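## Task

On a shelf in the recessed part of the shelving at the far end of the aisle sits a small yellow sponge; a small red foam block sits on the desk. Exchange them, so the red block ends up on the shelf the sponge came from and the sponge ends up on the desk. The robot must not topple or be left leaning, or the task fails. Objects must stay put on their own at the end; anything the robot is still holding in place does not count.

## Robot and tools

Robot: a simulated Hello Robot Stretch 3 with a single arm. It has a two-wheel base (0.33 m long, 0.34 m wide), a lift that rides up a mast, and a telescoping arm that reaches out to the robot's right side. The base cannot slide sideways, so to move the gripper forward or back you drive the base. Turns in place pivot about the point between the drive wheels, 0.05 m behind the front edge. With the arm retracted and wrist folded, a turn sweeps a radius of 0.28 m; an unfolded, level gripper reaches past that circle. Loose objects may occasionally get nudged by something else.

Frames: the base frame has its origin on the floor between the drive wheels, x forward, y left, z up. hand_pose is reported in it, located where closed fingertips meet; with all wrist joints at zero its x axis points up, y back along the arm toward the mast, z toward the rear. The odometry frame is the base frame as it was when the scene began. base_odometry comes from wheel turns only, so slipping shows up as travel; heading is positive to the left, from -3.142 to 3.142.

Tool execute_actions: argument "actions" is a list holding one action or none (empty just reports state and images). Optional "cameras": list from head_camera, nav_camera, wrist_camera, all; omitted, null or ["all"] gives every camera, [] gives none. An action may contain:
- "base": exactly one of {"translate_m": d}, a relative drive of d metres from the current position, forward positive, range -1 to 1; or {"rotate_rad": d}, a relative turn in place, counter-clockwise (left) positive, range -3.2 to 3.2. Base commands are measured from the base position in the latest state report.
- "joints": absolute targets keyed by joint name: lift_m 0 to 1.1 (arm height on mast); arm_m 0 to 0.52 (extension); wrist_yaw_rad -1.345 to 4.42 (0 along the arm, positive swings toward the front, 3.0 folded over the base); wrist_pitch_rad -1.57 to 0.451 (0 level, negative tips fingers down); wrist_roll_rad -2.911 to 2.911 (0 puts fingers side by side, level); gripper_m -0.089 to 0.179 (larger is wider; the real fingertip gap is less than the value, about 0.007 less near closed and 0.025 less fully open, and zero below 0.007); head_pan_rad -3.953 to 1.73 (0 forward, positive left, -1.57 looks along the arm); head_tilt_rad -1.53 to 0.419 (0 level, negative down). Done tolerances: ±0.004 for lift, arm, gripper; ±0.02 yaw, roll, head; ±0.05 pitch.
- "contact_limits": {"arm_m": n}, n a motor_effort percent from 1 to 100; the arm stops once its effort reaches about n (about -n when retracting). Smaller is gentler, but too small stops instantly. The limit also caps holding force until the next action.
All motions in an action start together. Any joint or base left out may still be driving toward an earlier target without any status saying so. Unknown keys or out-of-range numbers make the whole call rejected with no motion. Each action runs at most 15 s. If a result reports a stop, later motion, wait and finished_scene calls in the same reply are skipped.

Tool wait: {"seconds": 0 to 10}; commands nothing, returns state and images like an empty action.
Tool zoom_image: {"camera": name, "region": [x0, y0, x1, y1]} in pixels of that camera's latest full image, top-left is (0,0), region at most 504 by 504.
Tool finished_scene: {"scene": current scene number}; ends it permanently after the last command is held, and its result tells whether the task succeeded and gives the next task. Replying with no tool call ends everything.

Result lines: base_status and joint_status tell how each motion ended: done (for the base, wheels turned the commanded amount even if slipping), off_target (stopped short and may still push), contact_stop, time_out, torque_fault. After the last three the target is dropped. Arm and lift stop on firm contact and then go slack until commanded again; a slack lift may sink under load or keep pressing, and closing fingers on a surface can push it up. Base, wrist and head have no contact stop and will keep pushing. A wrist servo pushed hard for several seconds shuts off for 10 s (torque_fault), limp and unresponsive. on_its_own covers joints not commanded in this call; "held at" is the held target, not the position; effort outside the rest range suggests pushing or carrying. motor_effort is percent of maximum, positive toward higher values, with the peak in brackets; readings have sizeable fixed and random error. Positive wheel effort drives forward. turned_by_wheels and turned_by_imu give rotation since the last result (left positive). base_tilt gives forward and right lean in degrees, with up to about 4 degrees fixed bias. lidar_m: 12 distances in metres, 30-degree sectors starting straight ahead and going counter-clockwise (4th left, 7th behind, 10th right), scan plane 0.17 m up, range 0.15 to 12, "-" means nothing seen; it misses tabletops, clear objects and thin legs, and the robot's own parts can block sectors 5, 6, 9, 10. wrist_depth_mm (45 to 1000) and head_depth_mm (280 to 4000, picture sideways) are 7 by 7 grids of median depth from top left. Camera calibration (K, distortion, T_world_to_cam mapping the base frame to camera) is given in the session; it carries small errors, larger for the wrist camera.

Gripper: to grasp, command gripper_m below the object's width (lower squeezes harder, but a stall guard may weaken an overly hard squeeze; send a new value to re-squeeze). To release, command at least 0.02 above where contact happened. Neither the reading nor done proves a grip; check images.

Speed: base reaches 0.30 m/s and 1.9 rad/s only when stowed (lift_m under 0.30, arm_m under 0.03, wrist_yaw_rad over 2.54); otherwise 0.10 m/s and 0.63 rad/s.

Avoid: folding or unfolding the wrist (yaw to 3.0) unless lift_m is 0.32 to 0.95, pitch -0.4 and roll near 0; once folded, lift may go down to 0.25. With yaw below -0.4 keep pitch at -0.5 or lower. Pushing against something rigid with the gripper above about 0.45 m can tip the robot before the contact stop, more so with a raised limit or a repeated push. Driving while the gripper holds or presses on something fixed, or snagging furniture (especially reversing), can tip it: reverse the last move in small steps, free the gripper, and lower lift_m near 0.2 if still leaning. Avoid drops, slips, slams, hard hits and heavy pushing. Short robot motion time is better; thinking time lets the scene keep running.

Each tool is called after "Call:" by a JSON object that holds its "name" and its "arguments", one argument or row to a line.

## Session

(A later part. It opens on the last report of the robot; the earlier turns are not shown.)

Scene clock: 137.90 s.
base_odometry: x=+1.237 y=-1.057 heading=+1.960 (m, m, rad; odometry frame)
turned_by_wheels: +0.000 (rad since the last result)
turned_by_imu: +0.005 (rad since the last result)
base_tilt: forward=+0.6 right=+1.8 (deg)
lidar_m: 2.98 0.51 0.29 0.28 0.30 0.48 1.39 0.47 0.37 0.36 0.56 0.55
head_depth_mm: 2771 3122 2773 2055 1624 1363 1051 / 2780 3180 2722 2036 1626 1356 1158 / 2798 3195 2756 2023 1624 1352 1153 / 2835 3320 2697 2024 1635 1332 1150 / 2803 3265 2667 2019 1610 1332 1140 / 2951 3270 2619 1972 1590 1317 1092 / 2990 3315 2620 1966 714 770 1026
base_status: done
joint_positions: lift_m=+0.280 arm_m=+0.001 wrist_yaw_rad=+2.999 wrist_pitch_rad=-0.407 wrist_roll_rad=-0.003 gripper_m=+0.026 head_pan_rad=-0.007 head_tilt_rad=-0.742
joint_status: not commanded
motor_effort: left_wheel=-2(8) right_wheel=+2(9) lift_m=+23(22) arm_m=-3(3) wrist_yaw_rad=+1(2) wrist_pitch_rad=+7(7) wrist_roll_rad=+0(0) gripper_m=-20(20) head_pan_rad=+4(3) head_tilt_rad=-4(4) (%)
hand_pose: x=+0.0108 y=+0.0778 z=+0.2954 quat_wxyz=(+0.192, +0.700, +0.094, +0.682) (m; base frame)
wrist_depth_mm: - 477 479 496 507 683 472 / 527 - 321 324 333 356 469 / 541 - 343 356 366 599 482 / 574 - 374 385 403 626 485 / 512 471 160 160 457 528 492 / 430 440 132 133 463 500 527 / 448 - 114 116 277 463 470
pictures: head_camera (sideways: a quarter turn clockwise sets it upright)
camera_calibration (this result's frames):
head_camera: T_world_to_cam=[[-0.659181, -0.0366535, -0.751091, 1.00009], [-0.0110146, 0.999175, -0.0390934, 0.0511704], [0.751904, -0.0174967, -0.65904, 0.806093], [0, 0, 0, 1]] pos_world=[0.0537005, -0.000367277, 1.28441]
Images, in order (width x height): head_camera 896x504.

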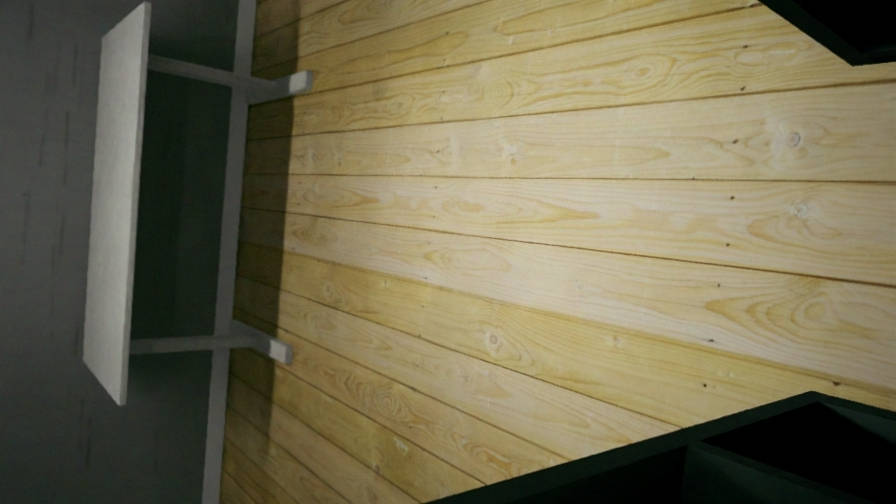

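Call:
{"name": "execute_actions", "arguments": {
  "actions": [
    {"base":{"rotate_rad":-0.09}}
  ],
  "cameras": []
}}

Call:
{"name": "execute_actions", "arguments": {
  "actions": [
    {"base":{"translate_m":1.0}}
  ],
  "cameras": []
}}

Call:
{"name": "execute_actions", "arguments": {
  "actions": [
    {"base":{"translate_m":0.9}}
  ],
  "cameras": []
}}

Call:
{"name": "execute_actions", "arguments": {
  "actions": [
    {"base":{"rotate_rad":1.57}}
  ],
  "cameras": []
}}

Call:
{"name": "execute_actions", "arguments": {
  "actions": [
    {"joints":{"lift_m":0.78,"head_pan_rad":-1.4}}
  ],
  "cameras": []
}}

Call:
{"name": "execute_actions", "arguments": {
  "actions": [
    {"joints":{"wrist_yaw_rad":0,"arm_m":0.28}}
  ]
}}

Scene clock: 143.83 s.
base_odometry: x=+1.237 y=-1.057 heading=+1.870 (m, m, rad; odometry frame)
turned_by_wheels: -0.090 (rad since the last result)
turned_by_imu: -0.090 (rad since the last result)
base_tilt: forward=+0.8 right=+1.7 (deg)
lidar_m: 2.97 0.51 0.30 0.28 0.30 0.48 1.37 0.53 0.38 0.36 0.38 0.55
head_depth_mm: 2806 3258 2758 2048 1643 1357 1024 / 2813 3187 2755 2043 1624 1358 1162 / 2744 3258 2719 2038 1619 1353 1156 / 2774 3262 2711 2010 1613 1348 1157 / 2766 3260 2640 1989 1605 1340 1144 / 2851 3220 2637 2001 1602 1323 1139 / 2815 3232 2633 1969 1596 880 1017
base_status: done
joint_positions: lift_m=+0.280 arm_m=+0.001 wrist_yaw_rad=+2.999 wrist_pitch_rad=-0.407 wrist_roll_rad=-0.003 gripper_m=+0.026 head_pan_rad=-0.007 head_tilt_rad=-0.742
joint_status: not commanded
motor_effort: left_wheel=+2(8) right_wheel=-2(6) lift_m=+22(23) arm_m=-3(3) wrist_yaw_rad=+1(1) wrist_pitch_rad=+7(7) wrist_roll_rad=+0(1) gripper_m=-20(20) head_pan_rad=+4(4) head_tilt_rad=-3(3) (%)
hand_pose: x=+0.0108 y=+0.0778 z=+0.2954 quat_wxyz=(+0.192, +0.700, +0.094, +0.682) (m; base frame)
wrist_depth_mm: - 473 482 508 719 592 435 / 289 - 315 329 344 586 445 / 310 - 340 355 380 624 454 / 341 - 361 387 427 587 495 / 492 377 160 160 494 523 604 / 435 413 132 133 498 520 546 / 415 - 114 115 277 461 464
pictures: none
No camera images: the call's "cameras" was empty. Leave "cameras" out to get every camera's image.

Scene clock: 148.93 s.
base_odometry: x=+0.943 y=-0.102 heading=+1.870 (m, m, rad; odometry frame)
turned_by_wheels: +0.000 (rad since the last result)
turned_by_imu: +0.007 (rad since the last result)
base_tilt: forward=+0.6 right=+1.5 (deg)
lidar_m: 2.36 2.02 1.88 1.83 0.75 0.60 1.13 0.64 0.76 1.92 2.00 1.99
head_depth_mm: 1987 1970 2488 2055 1638 1370 1171 / 1981 1953 2446 2039 1622 1353 1158 / 1988 1910 2498 2031 1627 1348 1159 / 2002 1870 2471 2021 1620 1335 1151 / 2012 1851 2518 2003 1615 1335 1150 / 2020 1839 2526 1975 1594 1341 1149 / 1998 1809 2405 1979 1579 1332 1136
base_status: done
joint_positions: lift_m=+0.280 arm_m=+0.001 wrist_yaw_rad=+2.999 wrist_pitch_rad=-0.407 wrist_roll_rad=-0.003 gripper_m=+0.026 head_pan_rad=-0.007 head_tilt_rad=-0.742
joint_status: not commanded
motor_effort: left_wheel=+1(12) right_wheel=-2(5) lift_m=+23(23) arm_m=-3(2) wrist_yaw_rad=+2(2) wrist_pitch_rad=+8(7) wrist_roll_rad=+1(0) gripper_m=-20(20) head_pan_rad=+3(4) head_tilt_rad=-3(2) (%)
hand_pose: x=+0.0108 y=+0.0778 z=+0.2954 quat_wxyz=(+0.192, +0.700, +0.094, +0.682) (m; base frame)
wrist_depth_mm: - - - - - - - / - - - - - - - / - - - - - - - / 782 - 795 802 781 803 827 / 640 620 160 160 672 651 641 / 524 533 132 133 526 526 541 / 469 - 114 116 276 467 460
pictures: none
No camera images: the call's "cameras" was empty. Leave "cameras" out to get every camera's image.

Scene clock: 153.70 s.
base_odometry: x=+0.677 y=+0.758 heading=+1.870 (m, m, rad; odometry frame)
turned_by_wheels: +0.000 (rad since the last result)
turned_by_imu: +0.006 (rad since the last result)
base_tilt: forward=+0.7 right=+1.7 (deg)
lidar_m: 1.46 1.20 1.85 1.80 1.89 1.48 1.46 1.49 2.00 1.93 2.02 1.15
head_depth_mm: 1208 1369 1206 935 1552 1371 1157 / 1213 1364 1198 929 1633 1355 1158 / 1222 1370 1177 921 1627 1346 1157 / 1214 1383 1171 950 1620 1339 1147 / 1217 1370 1155 940 1604 1338 1154 / 1218 1383 1150 935 1605 1335 1141 / 1223 1391 1144 926 1595 1324 1135
base_status: done
joint_positions: lift_m=+0.280 arm_m=+0.001 wrist_yaw_rad=+2.999 wrist_pitch_rad=-0.407 wrist_roll_rad=-0.003 gripper_m=+0.026 head_pan_rad=-0.007 head_tilt_rad=-0.742
joint_status: not commanded
motor_effort: left_wheel=+1(12) right_wheel=+0(3) lift_m=+22(23) arm_m=-3(2) wrist_yaw_rad=+1(0) wrist_pitch_rad=+7(8) wrist_roll_rad=+0(0) gripper_m=-21(20) head_pan_rad=+3(3) head_tilt_rad=-4(3) (%)
hand_pose: x=+0.0108 y=+0.0778 z=+0.2954 quat_wxyz=(+0.192, +0.700, +0.094, +0.682) (m; base frame)
wrist_depth_mm: - - - - - - - / - - - - - - - / - - - - - - - / 792 - 802 795 773 795 785 / 619 619 159 159 662 637 652 / 522 532 132 134 531 539 532 / 458 - 114 115 278 464 461
pictures: none
No camera images: the call's "cameras" was empty. Leave "cameras" out to get every camera's image.

Scene clock: 155.90 s.
base_odometry: x=+0.677 y=+0.758 heading=-2.843 (m, m, rad; odometry frame)
turned_by_wheels: +1.570 (rad since the last result)
turned_by_imu: +1.576 (rad since the last result)
base_tilt: forward=+0.8 right=+1.7 (deg)
lidar_m: 1.80 1.90 1.48 1.46 1.49 1.99 1.93 2.02 1.15 1.46 1.20 1.86
head_depth_mm: 1516 1710 1992 2066 1641 1355 1161 / 1514 1697 1960 2039 1644 1356 1160 / 1510 1705 1951 2044 1630 1346 1155 / 1523 1716 1982 2007 1608 1339 1150 / 1516 1714 1974 1990 1602 1347 1144 / 1541 1762 2018 2005 1598 1327 1137 / 1543 1761 2005 1987 1579 1328 1133
base_status: done
joint_positions: lift_m=+0.280 arm_m=+0.001 wrist_yaw_rad=+2.999 wrist_pitch_rad=-0.407 wrist_roll_rad=-0.003 gripper_m=+0.026 head_pan_rad=-0.007 head_tilt_rad=-0.742
joint_status: not commanded
motor_effort: left_wheel=-2(10) right_wheel=+3(10) lift_m=+23(23) arm_m=-2(3) wrist_yaw_rad=+1(1) wrist_pitch_rad=+8(7) wrist_roll_rad=+0(0) gripper_m=-21(21) head_pan_rad=+4(4) head_tilt_rad=-3(4) (%)
hand_pose: x=+0.0108 y=+0.0778 z=+0.2954 quat_wxyz=(+0.192, +0.700, +0.094, +0.682) (m; base frame)
wrist_depth_mm: - - - - - - - / - - - - - - - / - - - - - - - / 771 - 768 794 772 799 819 / 644 614 160 160 667 635 661 / 521 527 132 133 529 541 539 / 464 - 114 115 278 461 462
pictures: none
No camera images: the call's "cameras" was empty. Leave "cameras" out to get every camera's image.

Scene clock: 161.27 s.
base_odometry: x=+0.677 y=+0.758 heading=-2.843 (m, m, rad; odometry frame)
turned_by_wheels: +0.000 (rad since the last result)
turned_by_imu: +0.000 (rad since the last result)
base_tilt: forward=+0.7 right=+1.7 (deg)
lidar_m: 1.80 1.90 1.48 1.46 1.49 2.00 1.93 2.01 1.15 1.46 1.20 1.86
head_depth_mm: 1175 1316 1211 901 1654 1362 - / 1192 1353 1188 922 1620 1358 - / 1223 1372 1184 920 1624 1350 - / 1249 1403 1175 948 1612 1383 - / 1274 1427 1164 974 1602 1327 1147 / 1299 1449 1149 974 1588 1334 1140 / 1321 1483 1147 1468 1572 1324 1140
base_status: not commanded
joint_positions: lift_m=+0.780 arm_m=+0.001 wrist_yaw_rad=+2.999 wrist_pitch_rad=-0.407 wrist_roll_rad=-0.003 gripper_m=+0.026 head_pan_rad=-1.393 head_tilt_rad=-0.742
joint_status: all done
motor_effort: left_wheel=-3(2) right_wheel=+3(3) lift_m=+32(33) arm_m=-3(3) wrist_yaw_rad=+1(1) wrist_pitch_rad=+8(7) wrist_roll_rad=+0(0) gripper_m=-20(21) head_pan_rad=-5(41) head_tilt_rad=-3(3) (%)
hand_pose: x=+0.0108 y=+0.0778 z=+0.7949 quat_wxyz=(+0.192, +0.700, +0.094, +0.682) (m; base frame)
wrist_depth_mm: - - - - - - - / - - - - - - - / - - - - - - - / - - - - - - - / - - 160 159 - - - / - - 132 134 - - - / - - 114 115 540 - -
pictures: none
No camera images: the call's "cameras" was empty. Leave "cameras" out to get every camera's image.

Scene clock: 164.53 s.
base_odometry: x=+0.677 y=+0.758 heading=-2.843 (m, m, rad; odometry frame)
turned_by_wheels: +0.000 (rad since the last result)
turned_by_imu: +0.000 (rad since the last result)
base_tilt: forward=+0.8 right=+1.6 (deg)
lidar_m: 1.80 1.90 1.48 1.45 1.49 2.00 1.93 2.01 1.15 1.46 1.20 1.86
head_depth_mm: 1172 1319 1196 986 1576 1363 1150 / 1203 1344 1191 - 1578 1354 1159 / 1223 1367 1180 949 1594 1355 1161 / 1250 1416 1175 947 1612 1345 1153 / 1281 1427 1159 976 1589 1340 1149 / 1302 1459 1157 976 1600 1335 1144 / 1336 1475 1134 1454 1559 1322 1132
base_status: not commanded
joint_positions: lift_m=+0.780 arm_m=+0.280 wrist_yaw_rad=+0.002 wrist_pitch_rad=-0.407 wrist_roll_rad=-0.003 gripper_m=+0.026 head_pan_rad=-1.393 head_tilt_rad=-0.742
joint_status: all done
motor_effort: left_wheel=-4(3) right_wheel=+3(3) lift_m=+32(31) arm_m=+5(3) wrist_yaw_rad=-2(2) wrist_pitch_rad=+7(8) wrist_roll_rad=+0(0) gripper_m=-21(20) head_pan_rad=-4(3) head_tilt_rad=-3(3) (%)
hand_pose: x=-0.0212 y=-0.6504 z=+0.7949 quat_wxyz=(+0.694, +0.144, -0.691, -0.142) (m; base frame)
wrist_depth_mm: 844 858 878 880 876 888 947 / 710 697 722 720 736 735 753 / 479 478 486 493 492 493 511 / 367 365 372 368 376 374 379 / 297 293 162 159 310 300 301 / 246 246 132 134 246 251 254 / 227 597 121 116 181 908 965
pictures: head_camera (sideways: a quarter turn clockwise sets it upright), nav_camera (sideways: a quarter turn counterclockwise sets it upright), wrist_camera
camera_calibration (this result's frames):
head_camera: T_world_to_cam=[[-0.157107, 0.641402, -0.750947, 0.996842], [0.980159, 0.194319, -0.0390895, 0.045119], [0.120851, -0.742189, -0.659205, 0.810156], [0, 0, 0, 1]] pos_world=[0.0144794, -0.0468547, 1.2844]
nav_camera: T_world_to_cam=[[0.0953339, -0.701873, 0.705894, -0.880872], [-0.983348, -0.17662, -0.0428087, 0.106029], [0.154721, -0.690058, -0.707023, 0.878429], [0, 0, 0, 1]] pos_world=[0.052329, 0.00663378, 1.24741]
wrist_camera: T_world_to_cam=[[-0.999068, 0.0430968, 0.00226543, -0.00592661], [0.0216053, 0.544915, -0.838213, 1.05595], [-0.0373588, -0.837383, -0.545339, 0.0539589], [0, 0, 0, 1]] pos_world=[-0.0267193, -0.529961, 0.914546]
Images, in order (width x height): head_camera 896x504, nav_camera 672x504, wrist_camera 644x364.

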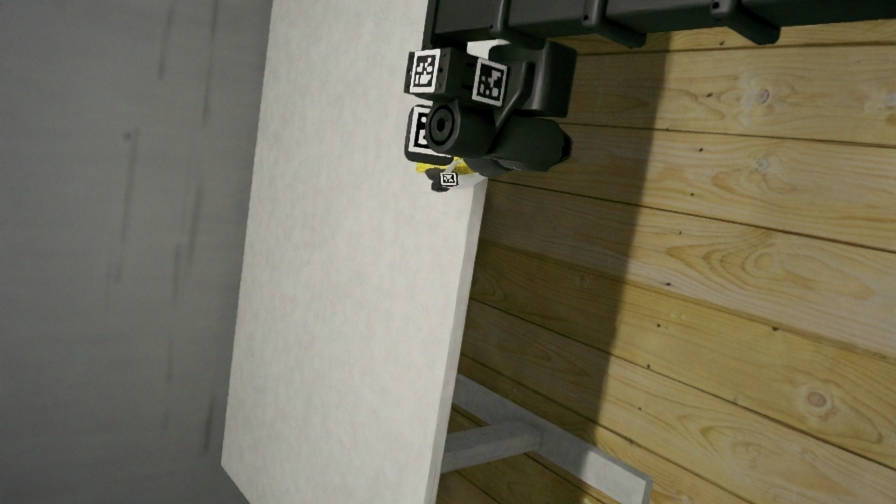

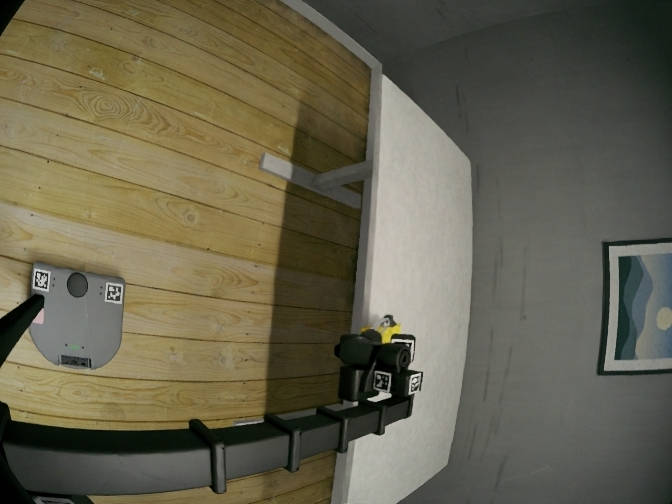

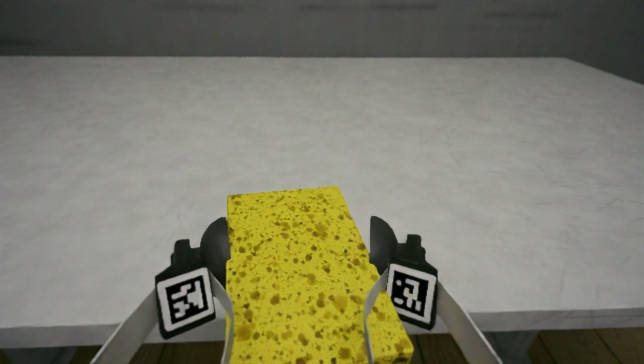

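Call:
{"name": "execute_actions", "arguments": {
  "actions": [
    {"joints":{"arm_m":0.47}}
  ],
  "cameras": []
}}

Call:
{"name": "execute_actions", "arguments": {
  "actions": [
    {"joints":{"lift_m":0.735}}
  ],
  "cameras": []
}}

Call:
{"name": "execute_actions", "arguments": {
  "actions": [
    {"joints":{"gripper_m":0.12}}
  ],
  "cameras": []
}}

Call:
{"name": "execute_actions", "arguments": {
  "actions": [
    {"joints":{"arm_m":0.33}}
  ],
  "cameras": ["wrist_camera"]
}}

Call:
{"name": "finished_scene", "arguments": {
  "scene": 2
}}

Scene clock: 170.13 s.
base_odometry: x=+0.677 y=+0.758 heading=-2.843 (m, m, rad; odometry frame)
turned_by_wheels: +0.000 (rad since the last result)
turned_by_imu: +0.000 (rad since the last result)
base_tilt: forward=+0.6 right=+1.6 (deg)
lidar_m: 1.80 1.90 1.48 1.45 1.50 1.99 1.93 2.01 1.15 1.46 1.20 1.86
head_depth_mm: 1162 1312 1319 863 1600 1360 1152 / 1190 1342 1319 886 1630 1364 1159 / 1220 1392 1179 921 1615 1342 1154 / 1256 1411 1161 948 1610 1340 1149 / 1274 1436 1157 975 1616 1347 1150 / 1308 1456 1160 967 1610 1339 1143 / 1335 1477 1140 1453 1559 1324 1127
base_status: not commanded
joint_positions: lift_m=+0.780 arm_m=+0.470 wrist_yaw_rad=+0.001 wrist_pitch_rad=-0.407 wrist_roll_rad=-0.003 gripper_m=+0.026 head_pan_rad=-1.393 head_tilt_rad=-0.742
joint_status: all done
motor_effort: left_wheel=-2(3) right_wheel=+3(3) lift_m=+31(31) arm_m=+5(6) wrist_yaw_rad=+0(2) wrist_pitch_rad=+7(8) wrist_roll_rad=+0(0) gripper_m=-20(21) head_pan_rad=-4(3) head_tilt_rad=-4(4) (%)
hand_pose: x=-0.0214 y=-0.8404 z=+0.7949 quat_wxyz=(+0.694, +0.144, -0.691, -0.143) (m; base frame)
wrist_depth_mm: 675 672 687 695 693 696 712 / 695 704 706 710 731 726 740 / 478 477 483 488 486 490 495 / 358 361 371 371 364 370 378 / 294 292 162 160 311 299 299 / 245 244 133 133 245 250 253 / 212 209 121 115 162 216 215
pictures: none
No camera images: the call's "cameras" was empty. Leave "cameras" out to get every camera's image.

Scene clock: 171.37 s.
base_odometry: x=+0.677 y=+0.758 heading=-2.843 (m, m, rad; odometry frame)
turned_by_wheels: +0.000 (rad since the last result)
turned_by_imu: +0.000 (rad since the last result)
base_tilt: forward=+0.7 right=+1.7 (deg)
lidar_m: 1.80 1.90 1.48 1.46 1.50 2.00 1.93 2.01 1.15 1.46 1.20 1.85
head_depth_mm: 1177 1313 1268 932 - - 1158 / 1197 1343 1258 861 1638 1358 1162 / 1215 1367 1184 915 1625 1346 1157 / 1248 1403 1167 946 1616 1341 1147 / 1270 1439 1162 978 1610 1332 1144 / 1309 1444 1146 972 1595 1326 1148 / 1323 1481 1139 1463 1579 1329 1130
base_status: not commanded
joint_positions: lift_m=+0.735 arm_m=+0.470 wrist_yaw_rad=+0.001 wrist_pitch_rad=-0.407 wrist_roll_rad=-0.003 gripper_m=+0.026 head_pan_rad=-1.393 head_tilt_rad=-0.742
joint_status: all done
motor_effort: left_wheel=-3(3) right_wheel=+3(3) lift_m=+23(28) arm_m=+6(4) wrist_yaw_rad=-1(1) wrist_pitch_rad=+7(8) wrist_roll_rad=+0(0) gripper_m=-20(20) head_pan_rad=-4(3) head_tilt_rad=-4(4) (%)
hand_pose: x=-0.0214 y=-0.8405 z=+0.7504 quat_wxyz=(+0.694, +0.144, -0.691, -0.143) (m; base frame)
wrist_depth_mm: 694 685 691 697 694 706 711 / 540 537 542 541 550 585 579 / 369 367 374 373 379 387 387 / 281 280 283 282 287 287 290 / 225 224 162 160 240 229 232 / 189 191 132 134 193 194 194 / 163 161 121 115 140 166 167
pictures: none
No camera images: the call's "cameras" was empty. Leave "cameras" out to get every camera's image.

Scene clock: 172.80 s.
base_odometry: x=+0.677 y=+0.758 heading=-2.843 (m, m, rad; odometry frame)
turned_by_wheels: +0.000 (rad since the last result)
turned_by_imu: +0.000 (rad since the last result)
base_tilt: forward=+0.8 right=+1.8 (deg)
lidar_m: 1.80 1.90 1.48 1.45 1.49 2.00 1.93 2.01 1.15 1.46 1.20 1.85
head_depth_mm: 1167 1316 1256 928 - - 1162 / 1197 1339 1255 860 1626 1359 1162 / 1222 1373 1180 917 1610 1350 1158 / 1252 1419 1169 947 1617 1346 1154 / 1272 1425 1155 976 1618 1334 1133 / 1300 1462 1156 973 1606 1323 1141 / 1344 1481 1138 1464 1575 1316 1135
base_status: not commanded
joint_positions: lift_m=+0.735 arm_m=+0.470 wrist_yaw_rad=+0.001 wrist_pitch_rad=-0.407 wrist_roll_rad=-0.003 gripper_m=+0.120 head_pan_rad=-1.393 head_tilt_rad=-0.742
joint_status: all done
motor_effort: left_wheel=-3(2) right_wheel=+3(3) lift_m=+21(23) arm_m=+5(4) wrist_yaw_rad=-1(1) wrist_pitch_rad=+7(8) wrist_roll_rad=+0(0) gripper_m=+0(88) head_pan_rad=-4(3) head_tilt_rad=-3(4) (%)
hand_pose: x=-0.0214 y=-0.8405 z=+0.7504 quat_wxyz=(+0.694, +0.144, -0.691, -0.143) (m; base frame)
wrist_depth_mm: 671 663 674 696 688 712 705 / 534 536 538 563 559 567 582 / 366 370 377 376 380 380 388 / 279 283 280 284 286 290 289 / 226 234 174 162 229 233 233 / 190 - 143 135 189 194 196 / - 159 122 116 156 161 168
pictures: none
No camera images: the call's "cameras" was empty. Leave "cameras" out to get every camera's image.

Scene clock: 175.10 s.
base_odometry: x=+0.677 y=+0.758 heading=-2.843 (m, m, rad; odometry frame)
turned_by_wheels: +0.000 (rad since the last result)
turned_by_imu: +0.000 (rad since the last result)
base_tilt: forward=+0.8 right=+1.8 (deg)
lidar_m: 1.80 1.90 1.48 1.45 1.49 1.99 1.93 2.01 1.15 1.46 1.20 1.86
head_depth_mm: 1169 1309 1207 966 - 1326 1135 / 1193 1352 1193 960 1587 1358 1156 / 1224 1376 1177 953 1594 1344 1162 / 1258 1413 1170 945 1612 1344 1148 / 1273 1430 1163 973 1607 1349 1146 / 1303 1451 1152 973 1587 1336 1139 / 1330 1486 1146 1458 1562 1332 1132
base_status: not commanded
joint_positions: lift_m=+0.735 arm_m=+0.330 wrist_yaw_rad=+0.001 wrist_pitch_rad=-0.407 wrist_roll_rad=-0.003 gripper_m=+0.120 head_pan_rad=-1.393 head_tilt_rad=-0.742
joint_status: all done
motor_effort: left_wheel=-3(3) right_wheel=+3(3) lift_m=+22(22) arm_m=-3(3) wrist_yaw_rad=+0(1) wrist_pitch_rad=+8(8) wrist_roll_rad=+0(0) gripper_m=+1(0) head_pan_rad=-4(4) head_tilt_rad=-4(4) (%)
hand_pose: x=-0.0214 y=-0.7011 z=+0.7504 quat_wxyz=(+0.694, +0.144, -0.691, -0.143) (m; base frame)
wrist_depth_mm: 784 793 814 796 828 819 857 / 530 535 554 542 563 570 569 / 366 373 351 280 383 381 389 / 283 283 283 241 286 290 293 / 226 234 228 230 231 232 233 / 190 - 191 191 193 193 194 / - 159 164 165 165 165 172
pictures: wrist_camera
camera_calibration (this result's frames):
wrist_camera: T_world_to_cam=[[-0.999033, 0.0439062, 0.0022576, -0.00325232], [0.0220467, 0.544751, -0.838308, 1.04617], [-0.0380367, -0.837448, -0.545192, -0.0129045], [0, 0, 0, 1]] pos_world=[-0.0268046, -0.580565, 0.869983]
Images, in order (width x height): wrist_camera 644x364.

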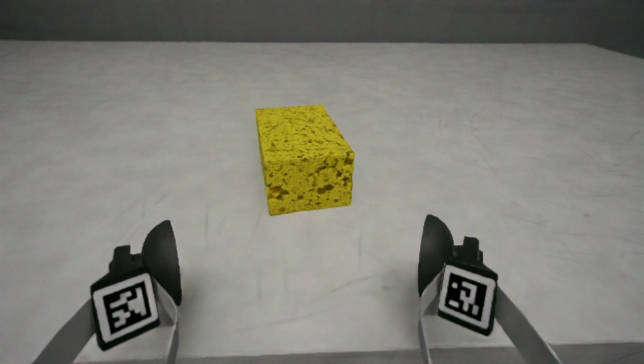

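The scene is finished: the task was done.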